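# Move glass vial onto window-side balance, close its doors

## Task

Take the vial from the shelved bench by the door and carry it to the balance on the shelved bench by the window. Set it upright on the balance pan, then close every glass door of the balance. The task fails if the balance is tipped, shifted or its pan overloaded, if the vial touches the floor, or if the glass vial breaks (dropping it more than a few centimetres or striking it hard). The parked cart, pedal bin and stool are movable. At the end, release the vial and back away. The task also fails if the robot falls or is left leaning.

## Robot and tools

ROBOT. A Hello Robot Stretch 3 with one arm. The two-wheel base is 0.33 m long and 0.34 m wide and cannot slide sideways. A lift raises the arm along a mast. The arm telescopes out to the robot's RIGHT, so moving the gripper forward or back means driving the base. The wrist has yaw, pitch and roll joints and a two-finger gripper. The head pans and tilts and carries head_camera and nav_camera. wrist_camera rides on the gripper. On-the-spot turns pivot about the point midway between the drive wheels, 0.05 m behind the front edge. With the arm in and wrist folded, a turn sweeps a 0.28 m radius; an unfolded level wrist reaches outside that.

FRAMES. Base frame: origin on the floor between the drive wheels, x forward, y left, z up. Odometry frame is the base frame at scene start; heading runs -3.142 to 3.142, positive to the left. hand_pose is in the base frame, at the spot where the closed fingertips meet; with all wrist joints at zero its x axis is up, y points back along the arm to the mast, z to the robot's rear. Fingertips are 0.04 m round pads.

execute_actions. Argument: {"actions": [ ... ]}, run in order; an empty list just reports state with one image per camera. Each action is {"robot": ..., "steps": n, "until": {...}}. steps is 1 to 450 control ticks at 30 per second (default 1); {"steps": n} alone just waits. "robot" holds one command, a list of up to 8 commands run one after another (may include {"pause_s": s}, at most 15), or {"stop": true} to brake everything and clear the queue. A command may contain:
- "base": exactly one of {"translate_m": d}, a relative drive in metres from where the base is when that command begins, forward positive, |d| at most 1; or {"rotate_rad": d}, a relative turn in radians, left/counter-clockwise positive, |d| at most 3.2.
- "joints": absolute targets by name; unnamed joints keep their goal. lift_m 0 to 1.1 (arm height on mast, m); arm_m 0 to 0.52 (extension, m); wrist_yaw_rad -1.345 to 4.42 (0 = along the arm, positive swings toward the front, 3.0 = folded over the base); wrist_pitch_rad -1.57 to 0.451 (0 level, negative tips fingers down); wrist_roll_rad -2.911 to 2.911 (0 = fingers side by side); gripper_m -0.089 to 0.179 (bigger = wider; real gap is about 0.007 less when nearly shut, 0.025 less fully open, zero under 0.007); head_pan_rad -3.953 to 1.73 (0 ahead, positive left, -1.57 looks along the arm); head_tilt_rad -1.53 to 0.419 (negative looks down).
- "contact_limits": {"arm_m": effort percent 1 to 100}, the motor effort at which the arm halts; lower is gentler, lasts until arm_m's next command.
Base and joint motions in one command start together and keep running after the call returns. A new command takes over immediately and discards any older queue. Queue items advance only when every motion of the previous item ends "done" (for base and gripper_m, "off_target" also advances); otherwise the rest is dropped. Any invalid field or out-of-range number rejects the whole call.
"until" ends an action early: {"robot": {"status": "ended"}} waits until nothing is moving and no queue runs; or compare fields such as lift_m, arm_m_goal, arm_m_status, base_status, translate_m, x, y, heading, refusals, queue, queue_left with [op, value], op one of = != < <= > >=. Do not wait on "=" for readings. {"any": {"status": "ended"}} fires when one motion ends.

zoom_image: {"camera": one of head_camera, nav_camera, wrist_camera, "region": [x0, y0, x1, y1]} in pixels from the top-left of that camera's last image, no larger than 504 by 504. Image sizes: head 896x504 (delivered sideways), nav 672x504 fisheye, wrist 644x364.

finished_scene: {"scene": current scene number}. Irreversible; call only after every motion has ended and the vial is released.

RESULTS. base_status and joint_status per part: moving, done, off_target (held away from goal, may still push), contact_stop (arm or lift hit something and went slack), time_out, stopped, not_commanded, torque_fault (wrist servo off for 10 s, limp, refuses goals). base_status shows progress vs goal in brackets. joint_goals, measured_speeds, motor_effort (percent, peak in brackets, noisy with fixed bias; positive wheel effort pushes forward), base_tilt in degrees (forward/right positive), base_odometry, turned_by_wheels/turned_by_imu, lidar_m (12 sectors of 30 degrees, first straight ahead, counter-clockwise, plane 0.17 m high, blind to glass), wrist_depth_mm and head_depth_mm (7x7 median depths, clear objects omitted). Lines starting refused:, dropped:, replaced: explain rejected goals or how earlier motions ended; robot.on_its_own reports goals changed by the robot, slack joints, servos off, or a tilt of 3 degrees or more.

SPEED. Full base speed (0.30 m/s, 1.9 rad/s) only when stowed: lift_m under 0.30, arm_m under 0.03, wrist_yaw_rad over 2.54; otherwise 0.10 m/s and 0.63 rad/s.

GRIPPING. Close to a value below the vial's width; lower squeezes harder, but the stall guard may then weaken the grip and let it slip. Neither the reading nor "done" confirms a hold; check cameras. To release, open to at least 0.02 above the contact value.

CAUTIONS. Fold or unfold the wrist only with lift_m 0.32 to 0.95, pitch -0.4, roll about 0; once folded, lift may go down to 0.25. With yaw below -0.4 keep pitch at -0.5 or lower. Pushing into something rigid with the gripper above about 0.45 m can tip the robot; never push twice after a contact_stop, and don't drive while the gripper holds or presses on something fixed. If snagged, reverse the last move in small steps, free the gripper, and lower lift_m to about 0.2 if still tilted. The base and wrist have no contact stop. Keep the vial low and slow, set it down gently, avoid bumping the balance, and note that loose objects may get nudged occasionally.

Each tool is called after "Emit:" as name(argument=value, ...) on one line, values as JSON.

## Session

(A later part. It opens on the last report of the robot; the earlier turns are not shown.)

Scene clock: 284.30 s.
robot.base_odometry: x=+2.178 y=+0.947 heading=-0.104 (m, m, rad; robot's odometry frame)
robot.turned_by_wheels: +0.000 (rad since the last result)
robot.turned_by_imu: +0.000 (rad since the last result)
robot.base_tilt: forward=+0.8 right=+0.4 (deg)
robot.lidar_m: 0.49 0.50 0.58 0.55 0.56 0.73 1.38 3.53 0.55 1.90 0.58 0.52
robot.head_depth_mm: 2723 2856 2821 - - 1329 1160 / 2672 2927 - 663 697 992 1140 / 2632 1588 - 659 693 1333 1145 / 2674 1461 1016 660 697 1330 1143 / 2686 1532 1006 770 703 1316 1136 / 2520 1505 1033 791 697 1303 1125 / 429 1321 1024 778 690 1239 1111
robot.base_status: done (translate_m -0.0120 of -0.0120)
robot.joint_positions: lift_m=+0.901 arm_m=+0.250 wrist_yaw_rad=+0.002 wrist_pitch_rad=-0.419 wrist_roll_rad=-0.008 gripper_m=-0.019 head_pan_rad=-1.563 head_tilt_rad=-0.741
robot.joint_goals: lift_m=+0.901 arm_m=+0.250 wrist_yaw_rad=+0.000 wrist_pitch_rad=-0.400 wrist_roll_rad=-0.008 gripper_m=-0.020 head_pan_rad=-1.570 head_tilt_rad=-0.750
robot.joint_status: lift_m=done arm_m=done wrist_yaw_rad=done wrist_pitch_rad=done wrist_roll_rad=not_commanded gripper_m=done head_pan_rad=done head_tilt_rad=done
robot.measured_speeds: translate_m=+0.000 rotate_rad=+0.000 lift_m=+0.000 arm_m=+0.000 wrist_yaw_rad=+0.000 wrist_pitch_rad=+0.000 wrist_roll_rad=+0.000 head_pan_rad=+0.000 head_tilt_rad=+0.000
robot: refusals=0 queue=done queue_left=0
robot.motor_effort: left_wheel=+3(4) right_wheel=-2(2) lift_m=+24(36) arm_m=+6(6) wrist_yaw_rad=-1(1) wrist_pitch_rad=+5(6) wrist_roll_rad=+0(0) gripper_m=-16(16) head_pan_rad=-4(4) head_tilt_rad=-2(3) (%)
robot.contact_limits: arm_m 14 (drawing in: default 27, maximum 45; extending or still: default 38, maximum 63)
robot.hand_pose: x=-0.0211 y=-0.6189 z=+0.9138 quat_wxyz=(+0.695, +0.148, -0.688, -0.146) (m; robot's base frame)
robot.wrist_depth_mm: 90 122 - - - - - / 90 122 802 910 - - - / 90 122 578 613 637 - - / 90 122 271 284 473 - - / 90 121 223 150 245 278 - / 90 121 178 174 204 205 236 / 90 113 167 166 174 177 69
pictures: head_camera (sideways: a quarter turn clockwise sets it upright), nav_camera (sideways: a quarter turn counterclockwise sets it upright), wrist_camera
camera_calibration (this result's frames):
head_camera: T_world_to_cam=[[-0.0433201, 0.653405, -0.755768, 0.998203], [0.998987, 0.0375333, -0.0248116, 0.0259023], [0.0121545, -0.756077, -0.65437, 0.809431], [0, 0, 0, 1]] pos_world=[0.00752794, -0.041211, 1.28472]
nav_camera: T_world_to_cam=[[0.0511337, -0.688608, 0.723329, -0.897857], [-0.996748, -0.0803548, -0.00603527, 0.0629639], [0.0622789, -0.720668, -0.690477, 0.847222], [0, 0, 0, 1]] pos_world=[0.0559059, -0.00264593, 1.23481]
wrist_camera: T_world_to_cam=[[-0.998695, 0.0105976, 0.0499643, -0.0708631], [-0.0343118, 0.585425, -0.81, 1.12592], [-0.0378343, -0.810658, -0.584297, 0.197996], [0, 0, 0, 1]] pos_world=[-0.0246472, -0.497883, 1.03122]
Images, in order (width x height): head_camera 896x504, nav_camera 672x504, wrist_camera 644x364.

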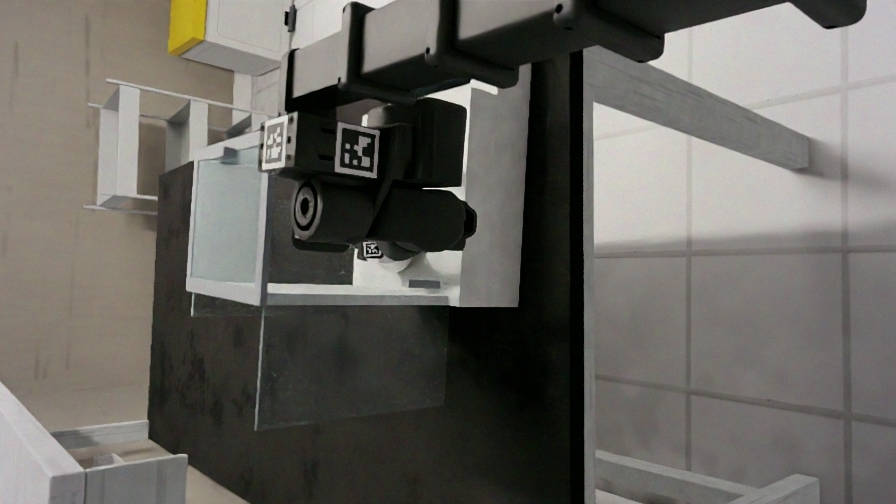

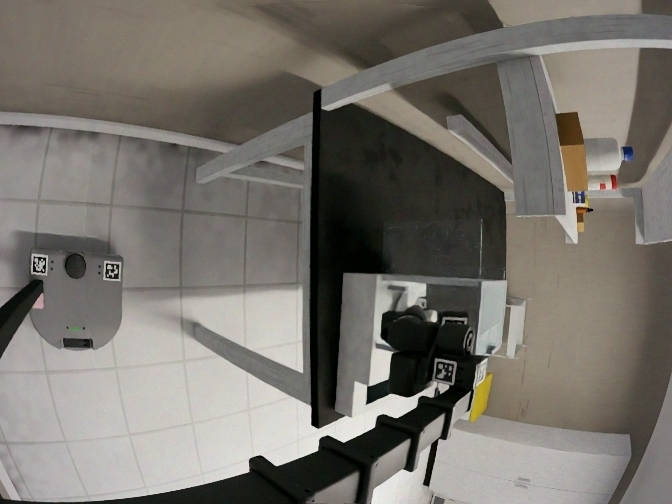

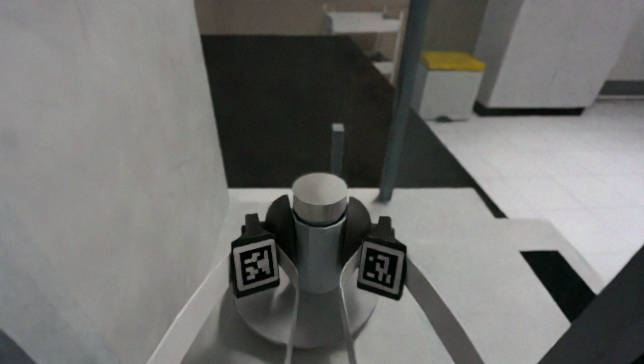

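Emit:
execute_actions(actions=[{"robot": {"joints": {"lift_m": 0.897}}, "steps": 300, "until": {"robot": {"status": "ended"}}}, {"steps": 8}])

Scene clock: 287.87 s.
robot.base_odometry: x=+2.178 y=+0.947 heading=-0.104 (m, m, rad; robot's odometry frame)
robot.turned_by_wheels: +0.000 (rad since the last result)
robot.turned_by_imu: +0.000 (rad since the last result)
robot.base_tilt: forward=+1.1 right=+0.6 (deg)
robot.lidar_m: 0.49 0.51 0.58 0.55 0.56 0.74 1.38 3.53 0.55 1.91 0.58 0.52
robot.head_depth_mm: 2733 2825 2819 - - 1320 1166 / 2637 2925 2911 671 699 1002 1139 / 2641 1589 - 659 694 1341 1142 / 2673 1466 1016 661 697 1319 1143 / 2683 1533 1007 771 700 1316 1141 / 2541 1507 1037 790 695 1308 1130 / 429 1314 1022 778 688 1240 1104
robot.base_status: done (translate_m -0.0120 of -0.0120)
robot.joint_positions: lift_m=+0.897 arm_m=+0.250 wrist_yaw_rad=+0.002 wrist_pitch_rad=-0.419 wrist_roll_rad=-0.008 gripper_m=-0.019 head_pan_rad=-1.563 head_tilt_rad=-0.741
robot.joint_goals: lift_m=+0.897 arm_m=+0.250 wrist_yaw_rad=+0.000 wrist_pitch_rad=-0.400 wrist_roll_rad=-0.008 gripper_m=-0.020 head_pan_rad=-1.570 head_tilt_rad=-0.750
robot.joint_status: lift_m=done arm_m=done wrist_yaw_rad=done wrist_pitch_rad=done wrist_roll_rad=not_commanded gripper_m=done head_pan_rad=done head_tilt_rad=done
robot.measured_speeds: translate_m=+0.000 rotate_rad=+0.000 lift_m=+0.000 arm_m=+0.000 wrist_yaw_rad=+0.000 wrist_pitch_rad=+0.000 wrist_roll_rad=+0.000 head_pan_rad=+0.000 head_tilt_rad=+0.000
robot: refusals=0 queue=done queue_left=0
robot.motor_effort: left_wheel=+3(3) right_wheel=-2(2) lift_m=+23(25) arm_m=+6(6) wrist_yaw_rad=-1(2) wrist_pitch_rad=+5(5) wrist_roll_rad=+0(0) gripper_m=-16(16) head_pan_rad=-4(5) head_tilt_rad=-2(3) (%)
robot.contact_limits: arm_m 14 (drawing in: default 27, maximum 45; extending or still: default 38, maximum 63)
robot.hand_pose: x=-0.0211 y=-0.6189 z=+0.9098 quat_wxyz=(+0.695, +0.148, -0.688, -0.146) (m; robot's base frame)
robot.wrist_depth_mm: 90 122 - - - - - / 90 121 809 886 - - - / 90 122 567 604 609 - - / 90 122 262 279 467 - - / 90 122 220 150 240 260 - / 90 121 177 171 199 200 231 / 90 113 164 161 171 172 69
pictures: head_camera (sideways: a quarter turn clockwise sets it upright), nav_camera (sideways: a quarter turn counterclockwise sets it upright), wrist_camera
camera_calibration (this result's frames):
head_camera: T_world_to_cam=[[-0.04332, 0.653405, -0.755768, 0.998203], [0.998987, 0.0375332, -0.0248116, 0.0259023], [0.0121544, -0.756077, -0.654369, 0.80943], [0, 0, 0, 1]] pos_world=[0.00752793, -0.041211, 1.28472]
nav_camera: T_world_to_cam=[[0.0511336, -0.688608, 0.723329, -0.897857], [-0.996748, -0.0803547, -0.00603527, 0.0629639], [0.0622788, -0.720668, -0.690477, 0.847222], [0, 0, 0, 1]] pos_world=[0.0559059, -0.00264594, 1.23481]
wrist_camera: T_world_to_cam=[[-0.998695, 0.0105977, 0.049964, -0.0706631], [-0.0343115, 0.585425, -0.81, 1.12268], [-0.0378343, -0.810657, -0.584297, 0.195661], [0, 0, 0, 1]] pos_world=[-0.0246473, -0.497884, 1.02723]
Images, in order (width x height): head_camera 896x504, nav_camera 672x504, wrist_camera 644x364.

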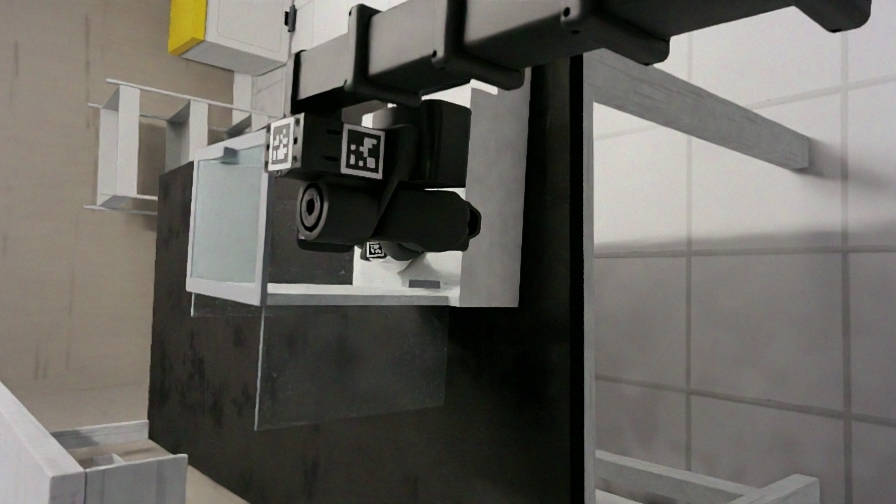

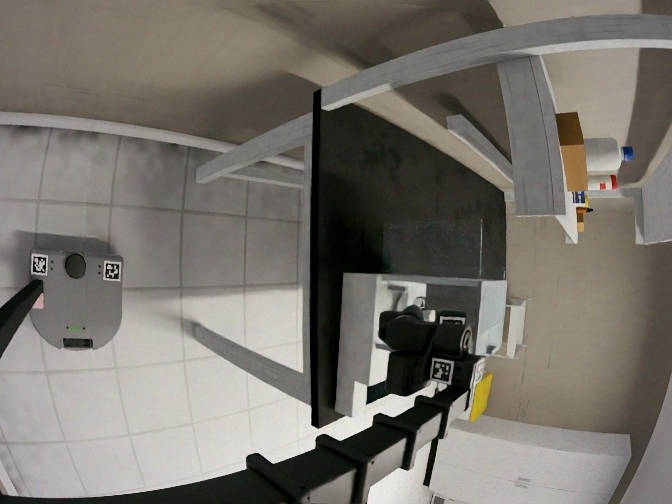

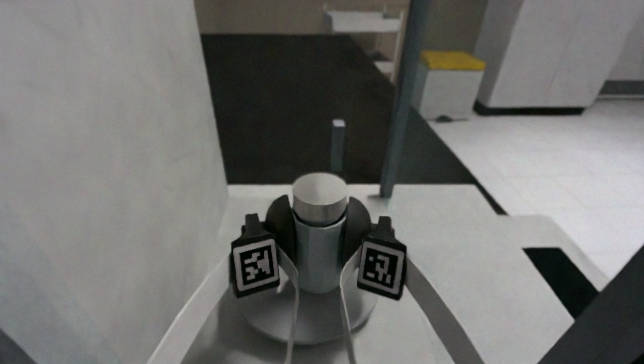

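Emit:
execute_actions(actions=[{"robot": {"joints": {"gripper_m": 0.06}}, "steps": 100, "until": {"robot": {"status": "ended"}}}, {"steps": 15}])

Scene clock: 290.83 s.
robot.base_odometry: x=+2.178 y=+0.947 heading=-0.104 (m, m, rad; robot's odometry frame)
robot.turned_by_wheels: +0.000 (rad since the last result)
robot.turned_by_imu: +0.000 (rad since the last result)
robot.base_tilt: forward=+1.0 right=+0.6 (deg)
robot.lidar_m: 0.49 0.50 0.58 0.55 0.56 0.73 1.38 3.54 0.55 1.91 0.58 0.52
robot.head_depth_mm: 2688 2840 2808 - - 1324 1163 / 2615 2951 2918 671 699 997 1144 / 2626 1585 - 658 694 1337 1144 / 2662 1462 1059 659 696 1331 1142 / 2695 1529 1004 772 701 1316 1134 / 2554 1494 1032 790 695 1309 1129 / 428 1311 1024 781 689 1247 1113
robot.base_status: done (translate_m -0.0120 of -0.0120)
robot.joint_positions: lift_m=+0.897 arm_m=+0.250 wrist_yaw_rad=+0.002 wrist_pitch_rad=-0.419 wrist_roll_rad=-0.008 gripper_m=+0.060 head_pan_rad=-1.563 head_tilt_rad=-0.741
robot.joint_goals: lift_m=+0.897 arm_m=+0.250 wrist_yaw_rad=+0.000 wrist_pitch_rad=-0.400 wrist_roll_rad=-0.008 gripper_m=+0.060 head_pan_rad=-1.570 head_tilt_rad=-0.750
robot.joint_status: lift_m=done arm_m=done wrist_yaw_rad=done wrist_pitch_rad=done wrist_roll_rad=not_commanded gripper_m=done head_pan_rad=done head_tilt_rad=done
robot.measured_speeds: translate_m=+0.000 rotate_rad=+0.000 lift_m=+0.000 arm_m=+0.000 wrist_yaw_rad=+0.000 wrist_pitch_rad=+0.000 wrist_roll_rad=+0.000 head_pan_rad=+0.000 head_tilt_rad=+0.000
robot: refusals=0 queue=done queue_left=0
robot.motor_effort: left_wheel=+3(3) right_wheel=-2(2) lift_m=+22(23) arm_m=+6(6) wrist_yaw_rad=-1(1) wrist_pitch_rad=+5(5) wrist_roll_rad=+0(0) gripper_m=+1(79) head_pan_rad=-4(3) head_tilt_rad=-2(2) (%)
robot.contact_limits: arm_m 14 (drawing in: default 27, maximum 45; extending or still: default 38, maximum 63)
robot.hand_pose: x=-0.0211 y=-0.6189 z=+0.9098 quat_wxyz=(+0.695, +0.148, -0.688, -0.146) (m; robot's base frame)
robot.wrist_depth_mm: 90 122 - - - - - / 90 122 797 904 - - - / 90 122 574 607 619 - - / 90 122 260 460 468 - - / 90 122 201 159 247 260 - / 90 117 182 169 186 202 230 / 90 112 166 161 172 173 69
pictures: head_camera (sideways: a quarter turn clockwise sets it upright), nav_camera (sideways: a quarter turn counterclockwise sets it upright), wrist_camera
camera_calibration (this result's frames):
head_camera: T_world_to_cam=[[-0.04332, 0.653405, -0.755768, 0.998203], [0.998987, 0.0375332, -0.0248116, 0.0259024], [0.0121544, -0.756077, -0.654369, 0.80943], [0, 0, 0, 1]] pos_world=[0.00752793, -0.041211, 1.28472]
nav_camera: T_world_to_cam=[[0.0511336, -0.688608, 0.723329, -0.897857], [-0.996748, -0.0803547, -0.00603526, 0.0629639], [0.0622788, -0.720668, -0.690477, 0.847222], [0, 0, 0, 1]] pos_world=[0.0559059, -0.00264595, 1.23481]
wrist_camera: T_world_to_cam=[[-0.998695, 0.0105986, 0.0499643, -0.070663], [-0.0343112, 0.585425, -0.81, 1.12268], [-0.0378352, -0.810657, -0.584297, 0.195661], [0, 0, 0, 1]] pos_world=[-0.0246473, -0.497884, 1.02723]
Images, in order (width x height): head_camera 896x504, nav_camera 672x504, wrist_camera 644x364.

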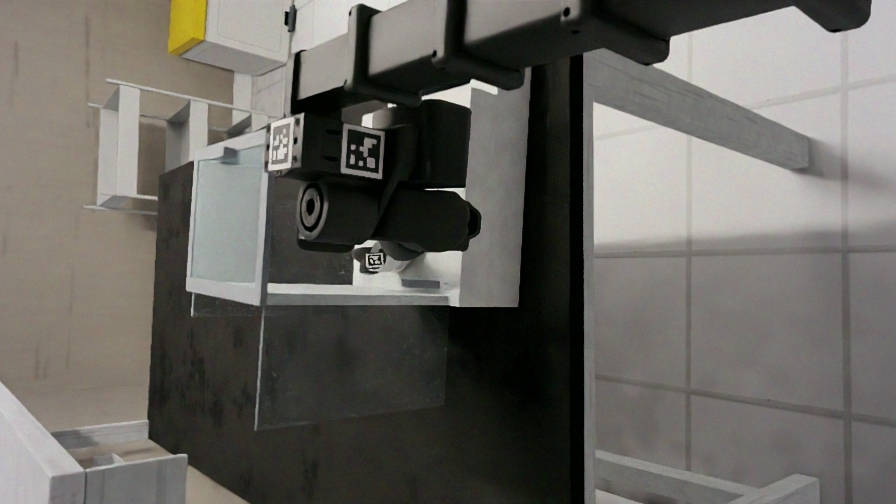

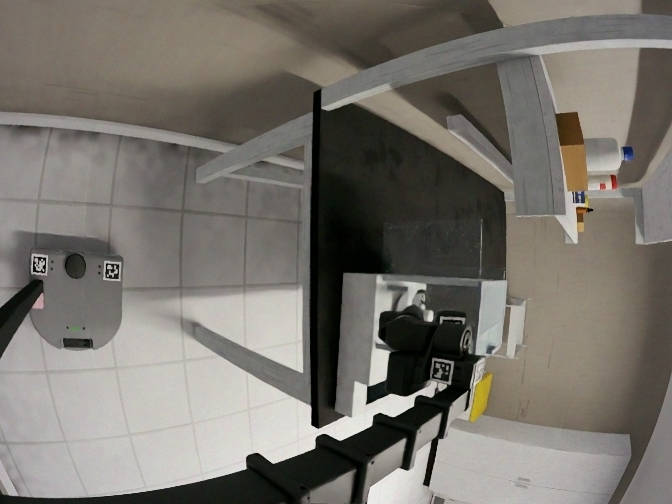

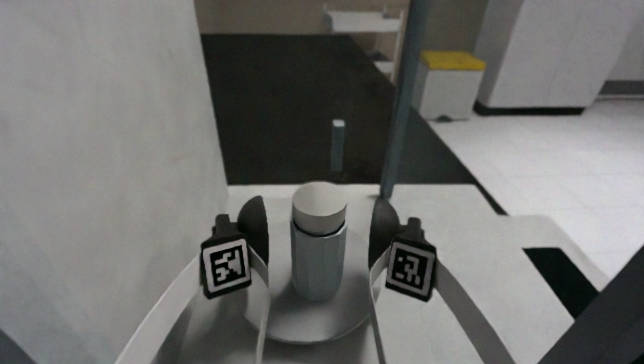

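Emit:
execute_actions(actions=[{"robot": {"joints": {"gripper_m": 0.049}}, "steps": 100, "until": {"robot": {"status": "ended"}}}, {"robot": {"joints": {"arm_m": 0.207}, "contact_limits": {"arm_m": 14}}, "steps": 200, "until": {"robot": {"status": "ended"}}}])

Scene clock: 296.23 s.
robot.base_odometry: x=+2.178 y=+0.947 heading=-0.104 (m, m, rad; robot's odometry frame)
robot.turned_by_wheels: +0.000 (rad since the last result)
robot.turned_by_imu: +0.000 (rad since the last result)
robot.base_tilt: forward=+1.0 right=+0.7 (deg)
robot.lidar_m: 0.49 0.50 0.58 0.55 0.56 0.74 1.38 3.52 0.55 1.90 0.58 0.52
robot.head_depth_mm: 2690 2812 2792 - - 1292 1161 / 2674 2926 2815 - 698 997 1143 / 2632 1605 1074 - 696 1335 1152 / 2676 1463 1063 660 701 1326 1139 / 2682 1531 998 770 699 1320 1131 / 2539 1497 1032 787 696 1301 1130 / 429 1316 1021 781 690 1247 1107
robot.base_status: done (translate_m -0.0120 of -0.0120)
robot.joint_positions: lift_m=+0.897 arm_m=+0.207 wrist_yaw_rad=+0.002 wrist_pitch_rad=-0.419 wrist_roll_rad=-0.008 gripper_m=+0.049 head_pan_rad=-1.563 head_tilt_rad=-0.741
robot.joint_goals: lift_m=+0.897 arm_m=+0.207 wrist_yaw_rad=+0.000 wrist_pitch_rad=-0.400 wrist_roll_rad=-0.008 gripper_m=+0.049 head_pan_rad=-1.570 head_tilt_rad=-0.750
robot.joint_status: lift_m=done arm_m=done wrist_yaw_rad=done wrist_pitch_rad=done wrist_roll_rad=not_commanded gripper_m=done head_pan_rad=done head_tilt_rad=done
robot.measured_speeds: translate_m=+0.000 rotate_rad=+0.000 lift_m=+0.000 arm_m=+0.000 wrist_yaw_rad=+0.000 wrist_pitch_rad=+0.000 wrist_roll_rad=+0.000 head_pan_rad=+0.000 head_tilt_rad=+0.000
robot: refusals=0 queue=done queue_left=0
robot.motor_effort: left_wheel=+3(4) right_wheel=-2(2) lift_m=+23(23) arm_m=-5(6) wrist_yaw_rad=-2(1) wrist_pitch_rad=+6(5) wrist_roll_rad=+0(0) gripper_m=+2(51) head_pan_rad=-4(5) head_tilt_rad=-3(3) (%)
robot.contact_limits: arm_m 14 (drawing in: default 27, maximum 45; extending or still: default 38, maximum 63)
robot.hand_pose: x=-0.0211 y=-0.5767 z=+0.9098 quat_wxyz=(+0.695, +0.148, -0.688, -0.146) (m; robot's base frame)
robot.wrist_depth_mm: 89 120 - - - - 71 / 89 121 731 895 - - 78 / 92 121 268 613 615 - - / 415 121 264 199 294 272 - / 365 121 197 207 248 116 - / 305 130 187 193 192 188 256 / 264 258 168 170 168 173 207
pictures: head_camera (sideways: a quarter turn clockwise sets it upright), nav_camera (sideways: a quarter turn counterclockwise sets it upright), wrist_camera
camera_calibration (this result's frames):
head_camera: T_world_to_cam=[[-0.0433201, 0.653405, -0.755768, 0.998203], [0.998987, 0.0375333, -0.0248116, 0.0259024], [0.0121545, -0.756077, -0.654369, 0.80943], [0, 0, 0, 1]] pos_world=[0.00752794, -0.041211, 1.28472]
nav_camera: T_world_to_cam=[[0.0511337, -0.688608, 0.723329, -0.897857], [-0.996748, -0.0803548, -0.00603526, 0.0629639], [0.0622789, -0.720668, -0.690477, 0.847222], [0, 0, 0, 1]] pos_world=[0.0559059, -0.00264594, 1.23481]
wrist_camera: T_world_to_cam=[[-0.998695, 0.0105985, 0.0499644, -0.0711104], [-0.0343113, 0.585425, -0.81, 1.09798], [-0.0378352, -0.810657, -0.584297, 0.229866], [0, 0, 0, 1]] pos_world=[-0.0246473, -0.455689, 1.02723]
Images, in order (width x height): head_camera 896x504, nav_camera 672x504, wrist_camera 644x364.

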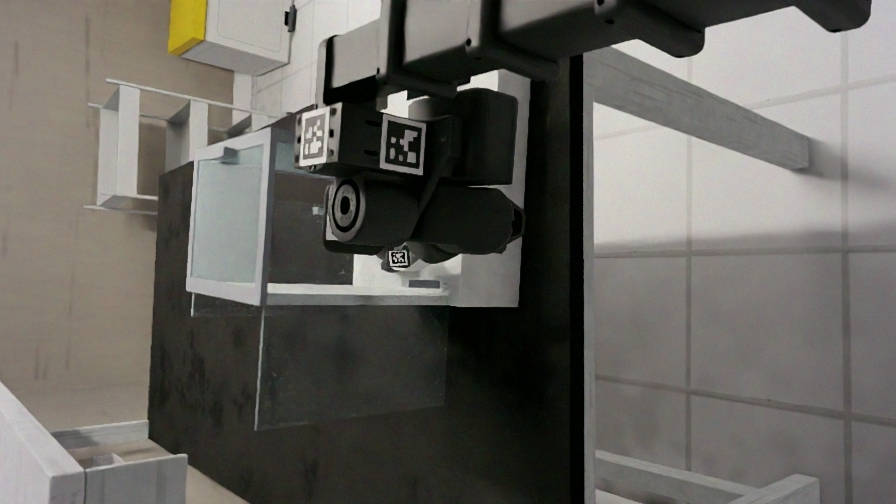

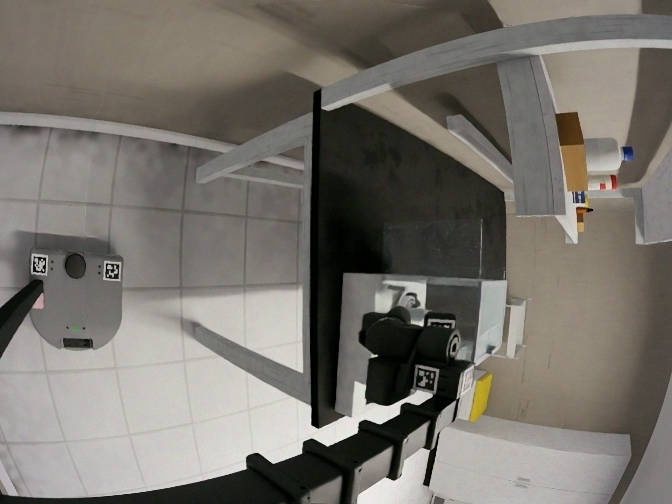

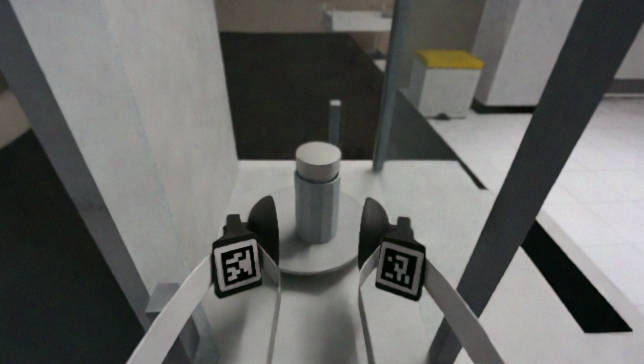

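Emit:
execute_actions(actions=[{"robot": [{"joints": {"arm_m": 0.197}, "contact_limits": {"arm_m": 14}}, {"joints": {"gripper_m": 0.02}}, {"joints": {"arm_m": 0.09}, "contact_limits": {"arm_m": 14}}, {"base": {"translate_m": 0.067}, "joints": {"gripper_m": 0.055}}], "steps": 400, "until": {"robot": {"status": "ended"}}}])

Scene clock: 322.97 s.
robot.base_odometry: x=+2.245 y=+0.940 heading=-0.104 (m, m, rad; robot's odometry frame)
robot.turned_by_wheels: +0.000 (rad since the last result)
robot.turned_by_imu: +0.000 (rad since the last result)
robot.base_tilt: forward=+1.0 right=+0.5 (deg)
robot.lidar_m: 0.43 0.44 0.57 0.55 0.57 0.74 1.44 3.92 0.58 1.52 0.54 0.45
robot.head_depth_mm: 2681 2875 2570 764 - 1278 1153 / 2673 2555 1047 721 - 1186 1136 / 2653 1586 1030 688 - 1304 1150 / 2679 1548 1016 829 720 1301 1144 / 2681 1520 1055 797 701 1317 1139 / 388 416 1035 789 695 1304 1129 / 380 1005 1020 782 691 1102 1104
robot.base_status: done (translate_m +0.0670 of +0.0670)
robot.joint_positions: lift_m=+0.897 arm_m=+0.090 wrist_yaw_rad=+0.002 wrist_pitch_rad=-0.419 wrist_roll_rad=-0.008 gripper_m=+0.055 head_pan_rad=-1.563 head_tilt_rad=-0.741
robot.joint_goals: lift_m=+0.897 arm_m=+0.090 wrist_yaw_rad=+0.000 wrist_pitch_rad=-0.400 wrist_roll_rad=-0.008 gripper_m=+0.055 head_pan_rad=-1.570 head_tilt_rad=-0.750
robot.joint_status: lift_m=done arm_m=done wrist_yaw_rad=done wrist_pitch_rad=done wrist_roll_rad=not_commanded gripper_m=done head_pan_rad=done head_tilt_rad=done
robot.measured_speeds: translate_m=+0.000 rotate_rad=+0.000 lift_m=+0.000 arm_m=+0.000 wrist_yaw_rad=+0.000 wrist_pitch_rad=+0.000 wrist_roll_rad=+0.000 head_pan_rad=+0.000 head_tilt_rad=+0.000
robot: refusals=0 queue=done queue_left=0
robot.motor_effort: left_wheel=+3(8) right_wheel=-2(3) lift_m=+23(23) arm_m=-5(4) wrist_yaw_rad=-1(1) wrist_pitch_rad=+5(5) wrist_roll_rad=+0(0) gripper_m=+0(81) head_pan_rad=-4(4) head_tilt_rad=-3(2) (%)
robot.contact_limits: arm_m 14 (drawing in: default 27, maximum 45; extending or still: default 38, maximum 63)
robot.hand_pose: x=-0.0211 y=-0.4597 z=+0.9098 quat_wxyz=(+0.695, +0.148, -0.688, -0.146) (m; robot's base frame)
robot.wrist_depth_mm: 518 - - - - - - / 628 845 867 868 - - - / 578 588 593 409 348 429 - / 436 459 466 291 294 288 - / 366 370 381 258 259 259 289 / 305 311 303 294 298 299 303 / 264 267 267 271 272 277 283
pictures: head_camera (sideways: a quarter turn clockwise sets it upright), nav_camera (sideways: a quarter turn counterclockwise sets it upright), wrist_camera
camera_calibration (this result's frames):
head_camera: T_world_to_cam=[[-0.0433201, 0.65341, -0.755764, 0.998197], [0.998987, 0.0375333, -0.0248114, 0.0259021], [0.0121543, -0.756073, -0.654374, 0.809437], [0, 0, 0, 1]] pos_world=[0.00752793, -0.0412108, 1.28472]
nav_camera: T_world_to_cam=[[0.0511337, -0.688612, 0.723325, -0.897851], [-0.996748, -0.0803546, -0.00603572, 0.0629645], [0.0622788, -0.720664, -0.690482, 0.847228], [0, 0, 0, 1]] pos_world=[0.0559059, -0.00264552, 1.23481]
wrist_camera: T_world_to_cam=[[-0.998695, 0.0106166, 0.0499642, -0.0723459], [-0.0343005, 0.585425, -0.81, 1.02949], [-0.0378497, -0.810657, -0.584297, 0.324714], [0, 0, 0, 1]] pos_world=[-0.0246492, -0.338688, 1.02723]
Images, in order (width x height): head_camera 896x504, nav_camera 672x504, wrist_camera 644x364.

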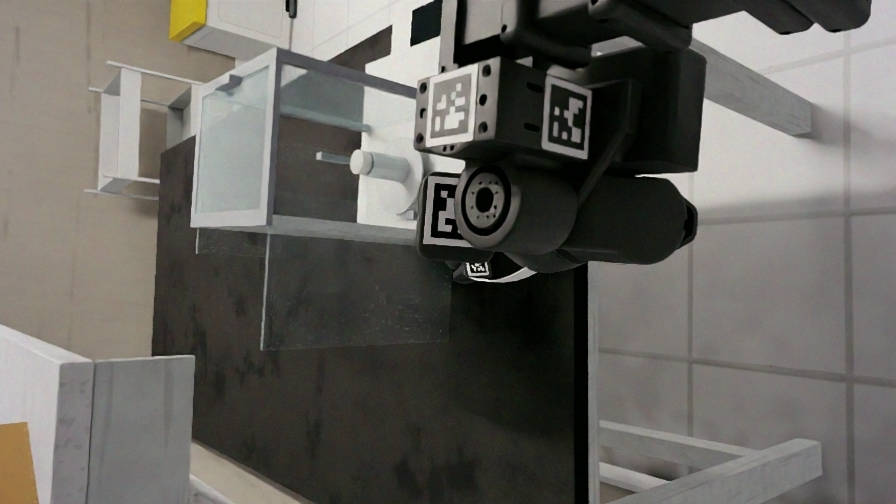

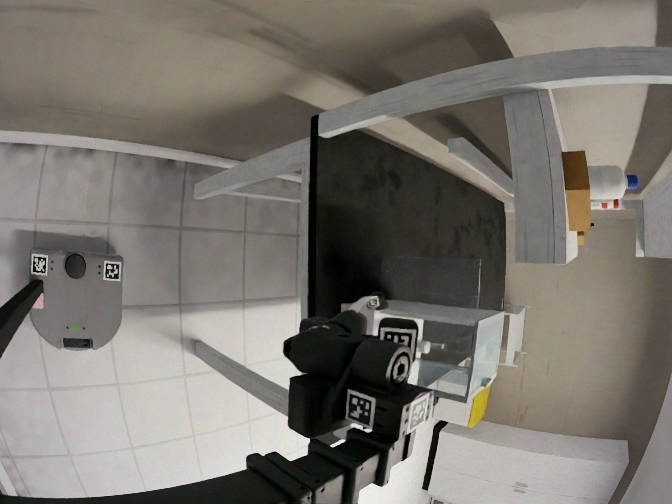

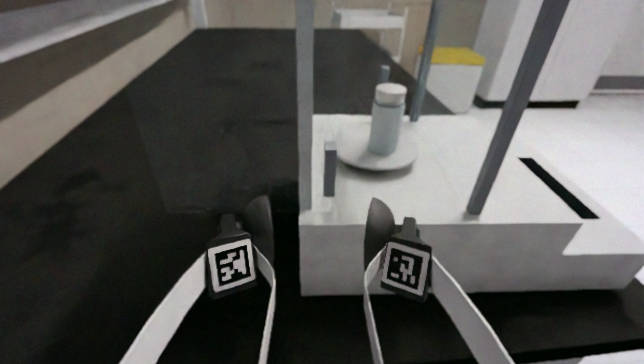

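Emit:
execute_actions(actions=[{"robot": {"joints": {"arm_m": 0.14}, "contact_limits": {"arm_m": 12}}, "steps": 200, "until": {"robot": {"status": "ended"}}}])

Scene clock: 327.93 s.
robot.base_odometry: x=+2.245 y=+0.940 heading=-0.104 (m, m, rad; robot's odometry frame)
robot.turned_by_wheels: +0.000 (rad since the last result)
robot.turned_by_imu: +0.000 (rad since the last result)
robot.base_tilt: forward=+1.0 right=+0.8 (deg)
robot.lidar_m: 0.43 0.44 0.57 0.55 0.57 0.74 1.44 3.91 0.58 1.52 0.54 0.45
robot.head_depth_mm: 2687 2906 2568 - - 922 1156 / 2663 2512 1092 - - 1307 1136 / 2654 1580 1035 - 1474 1336 1151 / 2692 1549 1016 817 723 1331 1144 / 2704 1528 1046 796 701 1322 1129 / 387 416 1033 787 694 1312 1130 / 380 1004 1019 780 688 1099 1102
robot.base_status: done (translate_m +0.0670 of +0.0670)
robot.joint_positions: lift_m=+0.897 arm_m=+0.140 wrist_yaw_rad=+0.002 wrist_pitch_rad=-0.419 wrist_roll_rad=-0.008 gripper_m=+0.055 head_pan_rad=-1.563 head_tilt_rad=-0.741
robot.joint_goals: lift_m=+0.897 arm_m=+0.140 wrist_yaw_rad=+0.000 wrist_pitch_rad=-0.400 wrist_roll_rad=-0.008 gripper_m=+0.055 head_pan_rad=-1.570 head_tilt_rad=-0.750
robot.joint_status: lift_m=done arm_m=done wrist_yaw_rad=done wrist_pitch_rad=done wrist_roll_rad=not_commanded gripper_m=done head_pan_rad=done head_tilt_rad=done
robot.measured_speeds: translate_m=+0.000 rotate_rad=+0.000 lift_m=+0.000 arm_m=+0.000 wrist_yaw_rad=+0.000 wrist_pitch_rad=+0.000 wrist_roll_rad=+0.000 head_pan_rad=+0.000 head_tilt_rad=+0.000
robot: refusals=0 queue=done queue_left=0
robot.motor_effort: left_wheel=+4(4) right_wheel=-2(2) lift_m=+23(23) arm_m=+6(8) wrist_yaw_rad=-1(1) wrist_pitch_rad=+5(5) wrist_roll_rad=+0(1) gripper_m=+0(1) head_pan_rad=-3(4) head_tilt_rad=-3(4) (%)
robot.contact_limits: arm_m 12 (drawing in: default 27, maximum 45; extending or still: default 38, maximum 63)
robot.hand_pose: x=-0.0211 y=-0.5089 z=+0.9098 quat_wxyz=(+0.695, +0.148, -0.688, -0.146) (m; robot's base frame)
robot.wrist_depth_mm: 529 - - - - - - / 632 845 883 829 978 - - / 586 600 597 361 347 - - / 450 449 465 268 270 286 - / 365 367 383 238 248 232 276 / 308 308 303 216 222 216 227 / 266 265 266 255 254 261 263
pictures: head_camera (sideways: a quarter turn clockwise sets it upright), nav_camera (sideways: a quarter turn counterclockwise sets it upright), wrist_camera
camera_calibration (this result's frames):
head_camera: T_world_to_cam=[[-0.0433198, 0.65341, -0.755763, 0.998197], [0.998987, 0.037533, -0.0248114, 0.0259021], [0.0121541, -0.756073, -0.654374, 0.809437], [0, 0, 0, 1]] pos_world=[0.00752792, -0.0412108, 1.28472]
nav_camera: T_world_to_cam=[[0.0511334, -0.688612, 0.723324, -0.897851], [-0.996748, -0.0803543, -0.00603575, 0.0629645], [0.0622785, -0.720664, -0.690482, 0.847228], [0, 0, 0, 1]] pos_world=[0.0559059, -0.00264551, 1.23481]
wrist_camera: T_world_to_cam=[[-0.998695, 0.0106166, 0.0499644, -0.0718238], [-0.0343007, 0.585425, -0.81, 1.05829], [-0.0378499, -0.810657, -0.584297, 0.284834], [0, 0, 0, 1]] pos_world=[-0.0246492, -0.387883, 1.02723]
Images, in order (width x height): head_camera 896x504, nav_camera 672x504, wrist_camera 644x364.

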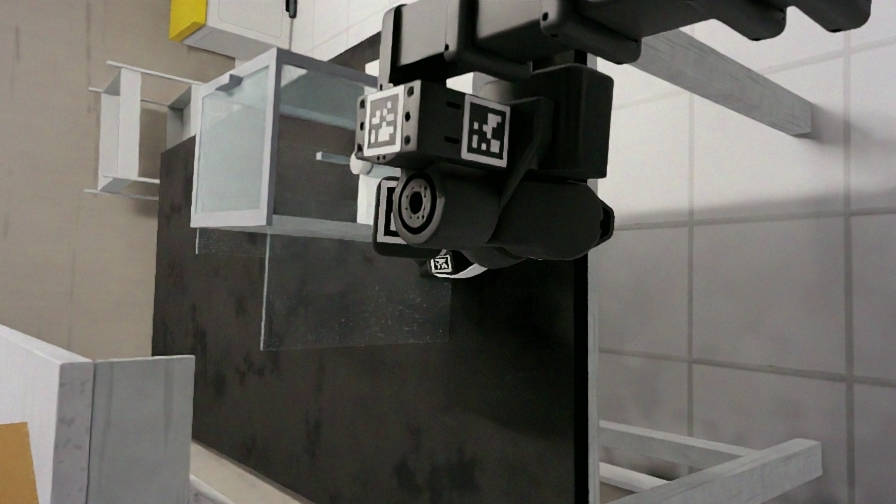

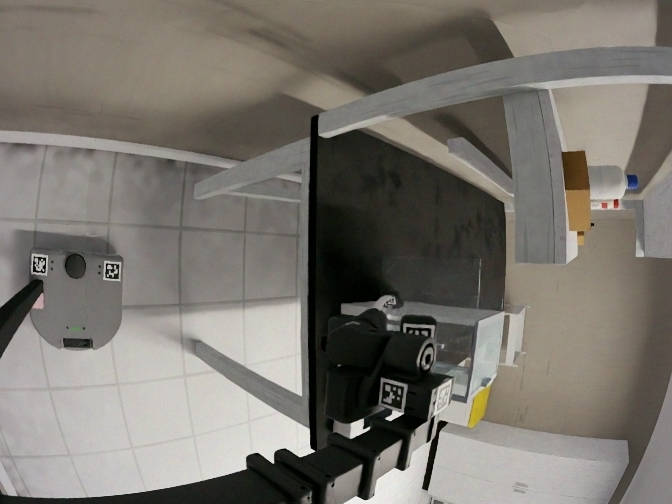

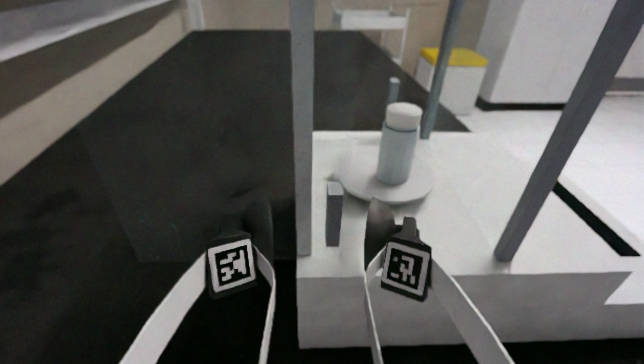

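Emit:
execute_actions(actions=[{"robot": {"joints": {"arm_m": 0.145}, "contact_limits": {"arm_m": 11}}, "steps": 200, "until": {"robot": {"status": "ended"}}}, {"robot": {"base": {"translate_m": -0.06}}, "steps": 200, "until": {"robot": {"status": "ended"}}}])

Scene clock: 338.10 s.
robot.base_odometry: x=+2.185 y=+0.947 heading=-0.104 (m, m, rad; robot's odometry frame)
robot.turned_by_wheels: +0.000 (rad since the last result)
robot.turned_by_imu: +0.000 (rad since the last result)
robot.base_tilt: forward=+1.1 right=+0.6 (deg)
robot.lidar_m: 0.49 0.50 0.58 0.55 0.56 0.74 1.39 3.85 0.55 1.86 0.58 0.52
robot.head_depth_mm: 2711 2844 2675 - - 1348 1150 / 2658 2906 1149 - 1169 1001 1144 / 2618 1597 1013 - 1515 1334 1148 / 2703 1467 906 670 731 1325 1143 / 2685 1531 1001 769 699 1322 1137 / 2521 1507 1037 790 695 1308 1127 / 392 1301 1022 780 687 1219 1102
robot.base_status: done (translate_m -0.0600 of -0.0600)
robot.joint_positions: lift_m=+0.897 arm_m=+0.144 wrist_yaw_rad=+0.007 wrist_pitch_rad=-0.421 wrist_roll_rad=-0.008 gripper_m=+0.055 head_pan_rad=-1.563 head_tilt_rad=-0.741
robot.joint_goals: lift_m=+0.897 arm_m=+0.145 wrist_yaw_rad=+0.000 wrist_pitch_rad=-0.400 wrist_roll_rad=-0.008 gripper_m=+0.055 head_pan_rad=-1.570 head_tilt_rad=-0.750
robot.joint_status: lift_m=done arm_m=done wrist_yaw_rad=done wrist_pitch_rad=done wrist_roll_rad=not_commanded gripper_m=done head_pan_rad=done head_tilt_rad=done
robot.measured_speeds: translate_m=+0.000 rotate_rad=+0.000 lift_m=+0.000 arm_m=+0.000 wrist_yaw_rad=+0.000 wrist_pitch_rad=+0.000 wrist_roll_rad=+0.000 head_pan_rad=+0.000 head_tilt_rad=+0.000
robot: refusals=0 queue=done queue_left=0
robot.motor_effort: left_wheel=+5(7) right_wheel=-4(8) lift_m=+23(22) arm_m=+7(10) wrist_yaw_rad=-5(5) wrist_pitch_rad=+6(6) wrist_roll_rad=+0(0) gripper_m=-1(2) head_pan_rad=-3(3) head_tilt_rad=-2(3) (%)
robot.contact_limits: arm_m 11 (drawing in: default 27, maximum 45; extending or still: default 38, maximum 63)
robot.hand_pose: x=-0.0200 y=-0.5135 z=+0.9093 quat_wxyz=(+0.695, +0.151, -0.688, -0.145) (m; robot's base frame)
robot.wrist_depth_mm: 629 858 226 - - - - / 704 753 225 900 - - - / 609 600 227 358 610 - - / 446 445 225 266 281 360 - / 363 366 242 227 224 250 - / 306 307 213 209 217 216 248 / 266 267 250 242 245 254 260
pictures: head_camera (sideways: a quarter turn clockwise sets it upright), nav_camera (sideways: a quarter turn counterclockwise sets it upright), wrist_camera
camera_calibration (this result's frames):
head_camera: T_world_to_cam=[[-0.0433199, 0.653412, -0.755762, 0.998194], [0.998987, 0.0375332, -0.0248113, 0.025902], [0.0121541, -0.756071, -0.654377, 0.80944], [0, 0, 0, 1]] pos_world=[0.00752792, -0.0412108, 1.28472]
nav_camera: T_world_to_cam=[[0.0511335, -0.688615, 0.723322, -0.897848], [-0.996748, -0.0803544, -0.00603596, 0.0629648], [0.0622786, -0.720662, -0.690484, 0.847231], [0, 0, 0, 1]] pos_world=[0.0559059, -0.00264531, 1.23481]
wrist_camera: T_world_to_cam=[[-0.998734, 0.00552647, 0.0499913, -0.0732741], [-0.0372317, 0.587022, -0.808715, 1.06021], [-0.0338153, -0.809552, -0.586073, 0.283126], [0, 0, 0, 1]] pos_world=[-0.024134, -0.392755, 1.027]
Images, in order (width x height): head_camera 896x504, nav_camera 672x504, wrist_camera 644x364.

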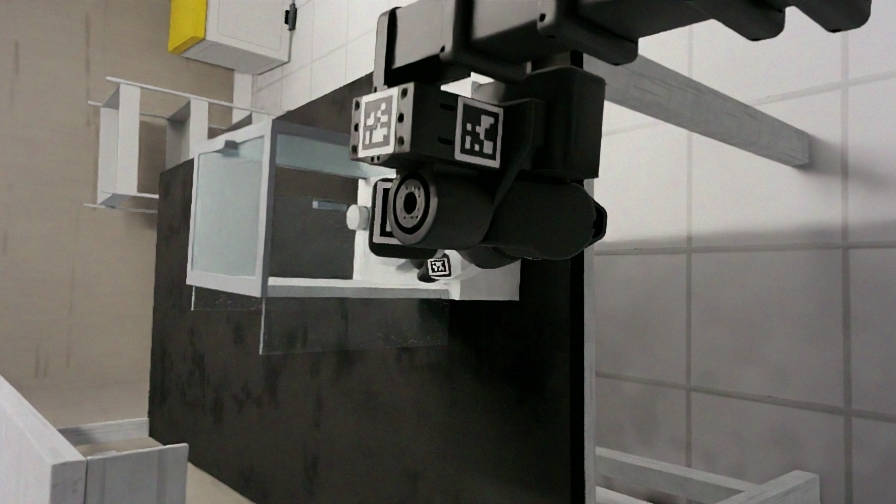

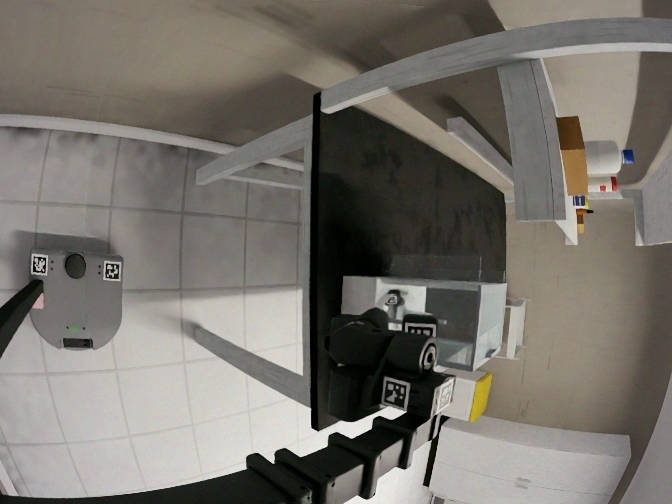

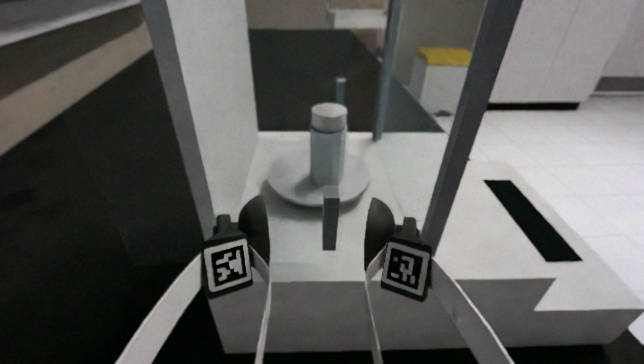

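Emit:
execute_actions(actions=[{"robot": [{"joints": {"arm_m": 0.115}, "contact_limits": {"arm_m": 14}}, {"joints": {"gripper_m": 0.0}, "base": {"translate_m": 0.032}}, {"joints": {"arm_m": 0.143}, "contact_limits": {"arm_m": 11}}], "steps": 400, "until": {"robot": {"status": "ended"}}}])

Scene clock: 351.10 s.
robot.base_odometry: x=+2.217 y=+0.943 heading=-0.104 (m, m, rad; robot's odometry frame)
robot.turned_by_wheels: +0.000 (rad since the last result)
robot.turned_by_imu: +0.000 (rad since the last result)
robot.base_tilt: forward=+0.9 right=+0.4 (deg)
robot.lidar_m: 0.46 0.47 0.58 0.55 0.56 0.74 1.42 3.87 0.56 1.68 0.56 0.48
robot.head_depth_mm: 2687 2907 2688 - - 1293 1143 / 2649 2552 1046 - 1482 1037 1138 / 2633 1591 1034 - 1481 1329 1143 / 2668 1481 1015 764 727 1325 1143 / 2680 1526 1052 797 701 1312 1135 / 521 1404 1035 789 697 1307 1136 / 382 1237 1021 779 688 1202 1102
robot.base_status: done (translate_m +0.0320 of +0.0320)
robot.joint_positions: lift_m=+0.897 arm_m=+0.143 wrist_yaw_rad=+0.002 wrist_pitch_rad=-0.420 wrist_roll_rad=-0.008 gripper_m=+0.000 head_pan_rad=-1.563 head_tilt_rad=-0.741
robot.joint_goals: lift_m=+0.897 arm_m=+0.143 wrist_yaw_rad=+0.000 wrist_pitch_rad=-0.400 wrist_roll_rad=-0.008 gripper_m=+0.000 head_pan_rad=-1.570 head_tilt_rad=-0.750
robot.joint_status: lift_m=done arm_m=done wrist_yaw_rad=done wrist_pitch_rad=done wrist_roll_rad=not_commanded gripper_m=done head_pan_rad=done head_tilt_rad=done
robot.measured_speeds: translate_m=+0.000 rotate_rad=+0.000 lift_m=+0.000 arm_m=+0.000 wrist_yaw_rad=+0.000 wrist_pitch_rad=+0.000 wrist_roll_rad=+0.000 head_pan_rad=+0.000 head_tilt_rad=+0.000
robot: refusals=0 queue=done queue_left=0
robot.motor_effort: left_wheel=+4(8) right_wheel=-2(3) lift_m=+23(23) arm_m=+6(7) wrist_yaw_rad=-1(6) wrist_pitch_rad=+6(6) wrist_roll_rad=+0(0) gripper_m=-2(79) head_pan_rad=-3(4) head_tilt_rad=-3(3) (%)
robot.contact_limits: arm_m 11 (drawing in: default 27, maximum 45; extending or still: default 38, maximum 63)
robot.hand_pose: x=-0.0210 y=-0.5117 z=+0.9096 quat_wxyz=(+0.695, +0.149, -0.688, -0.146) (m; robot's base frame)
robot.wrist_depth_mm: 564 - 209 - - - - / 656 821 715 897 - - - / 574 595 530 357 365 - - / 439 456 434 267 282 298 - / 364 372 369 - 229 230 310 / 304 313 311 213 213 213 236 / 264 266 263 244 248 254 260
pictures: head_camera (sideways: a quarter turn clockwise sets it upright), nav_camera (sideways: a quarter turn counterclockwise sets it upright), wrist_camera
camera_calibration (this result's frames):
head_camera: T_world_to_cam=[[-0.0433199, 0.653417, -0.755758, 0.99819], [0.998987, 0.0375332, -0.0248111, 0.0259018], [0.012154, -0.756067, -0.654381, 0.809445], [0, 0, 0, 1]] pos_world=[0.00752792, -0.0412107, 1.28472]
nav_camera: T_world_to_cam=[[0.0511335, -0.688619, 0.723319, -0.897843], [-0.996748, -0.0803542, -0.00603637, 0.0629653], [0.0622785, -0.720658, -0.690488, 0.847236], [0, 0, 0, 1]] pos_world=[0.0559059, -0.00264494, 1.23481]
wrist_camera: T_world_to_cam=[[-0.9987, 0.010024, 0.0499773, -0.0719759], [-0.0346188, 0.586266, -0.809379, 1.05963], [-0.0374132, -0.810057, -0.585157, 0.283475], [0, 0, 0, 1]] pos_world=[-0.0245934, -0.390875, 1.02712]
Images, in order (width x height): head_camera 896x504, nav_camera 672x504, wrist_camera 644x364.

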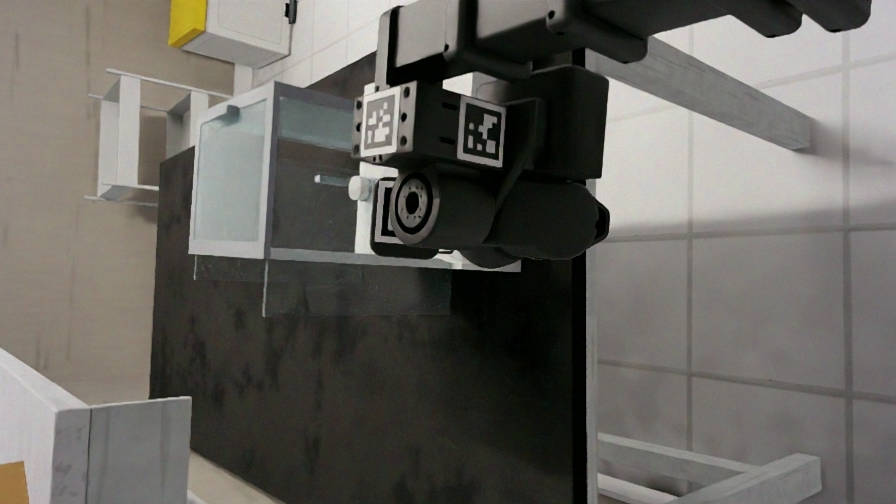

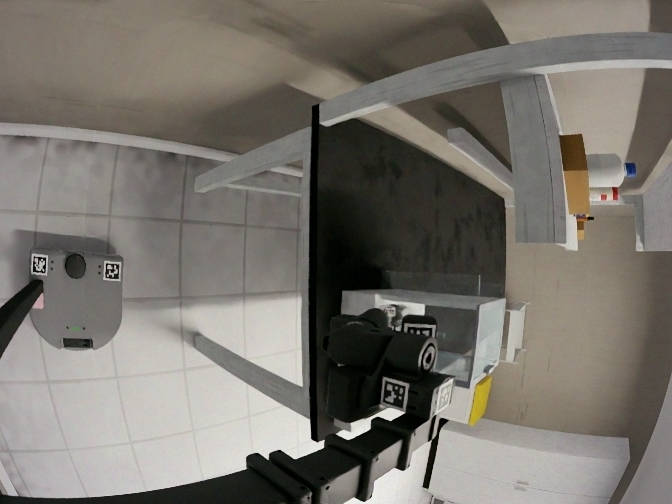

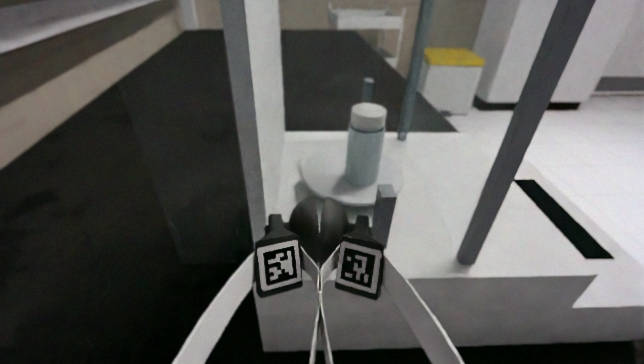

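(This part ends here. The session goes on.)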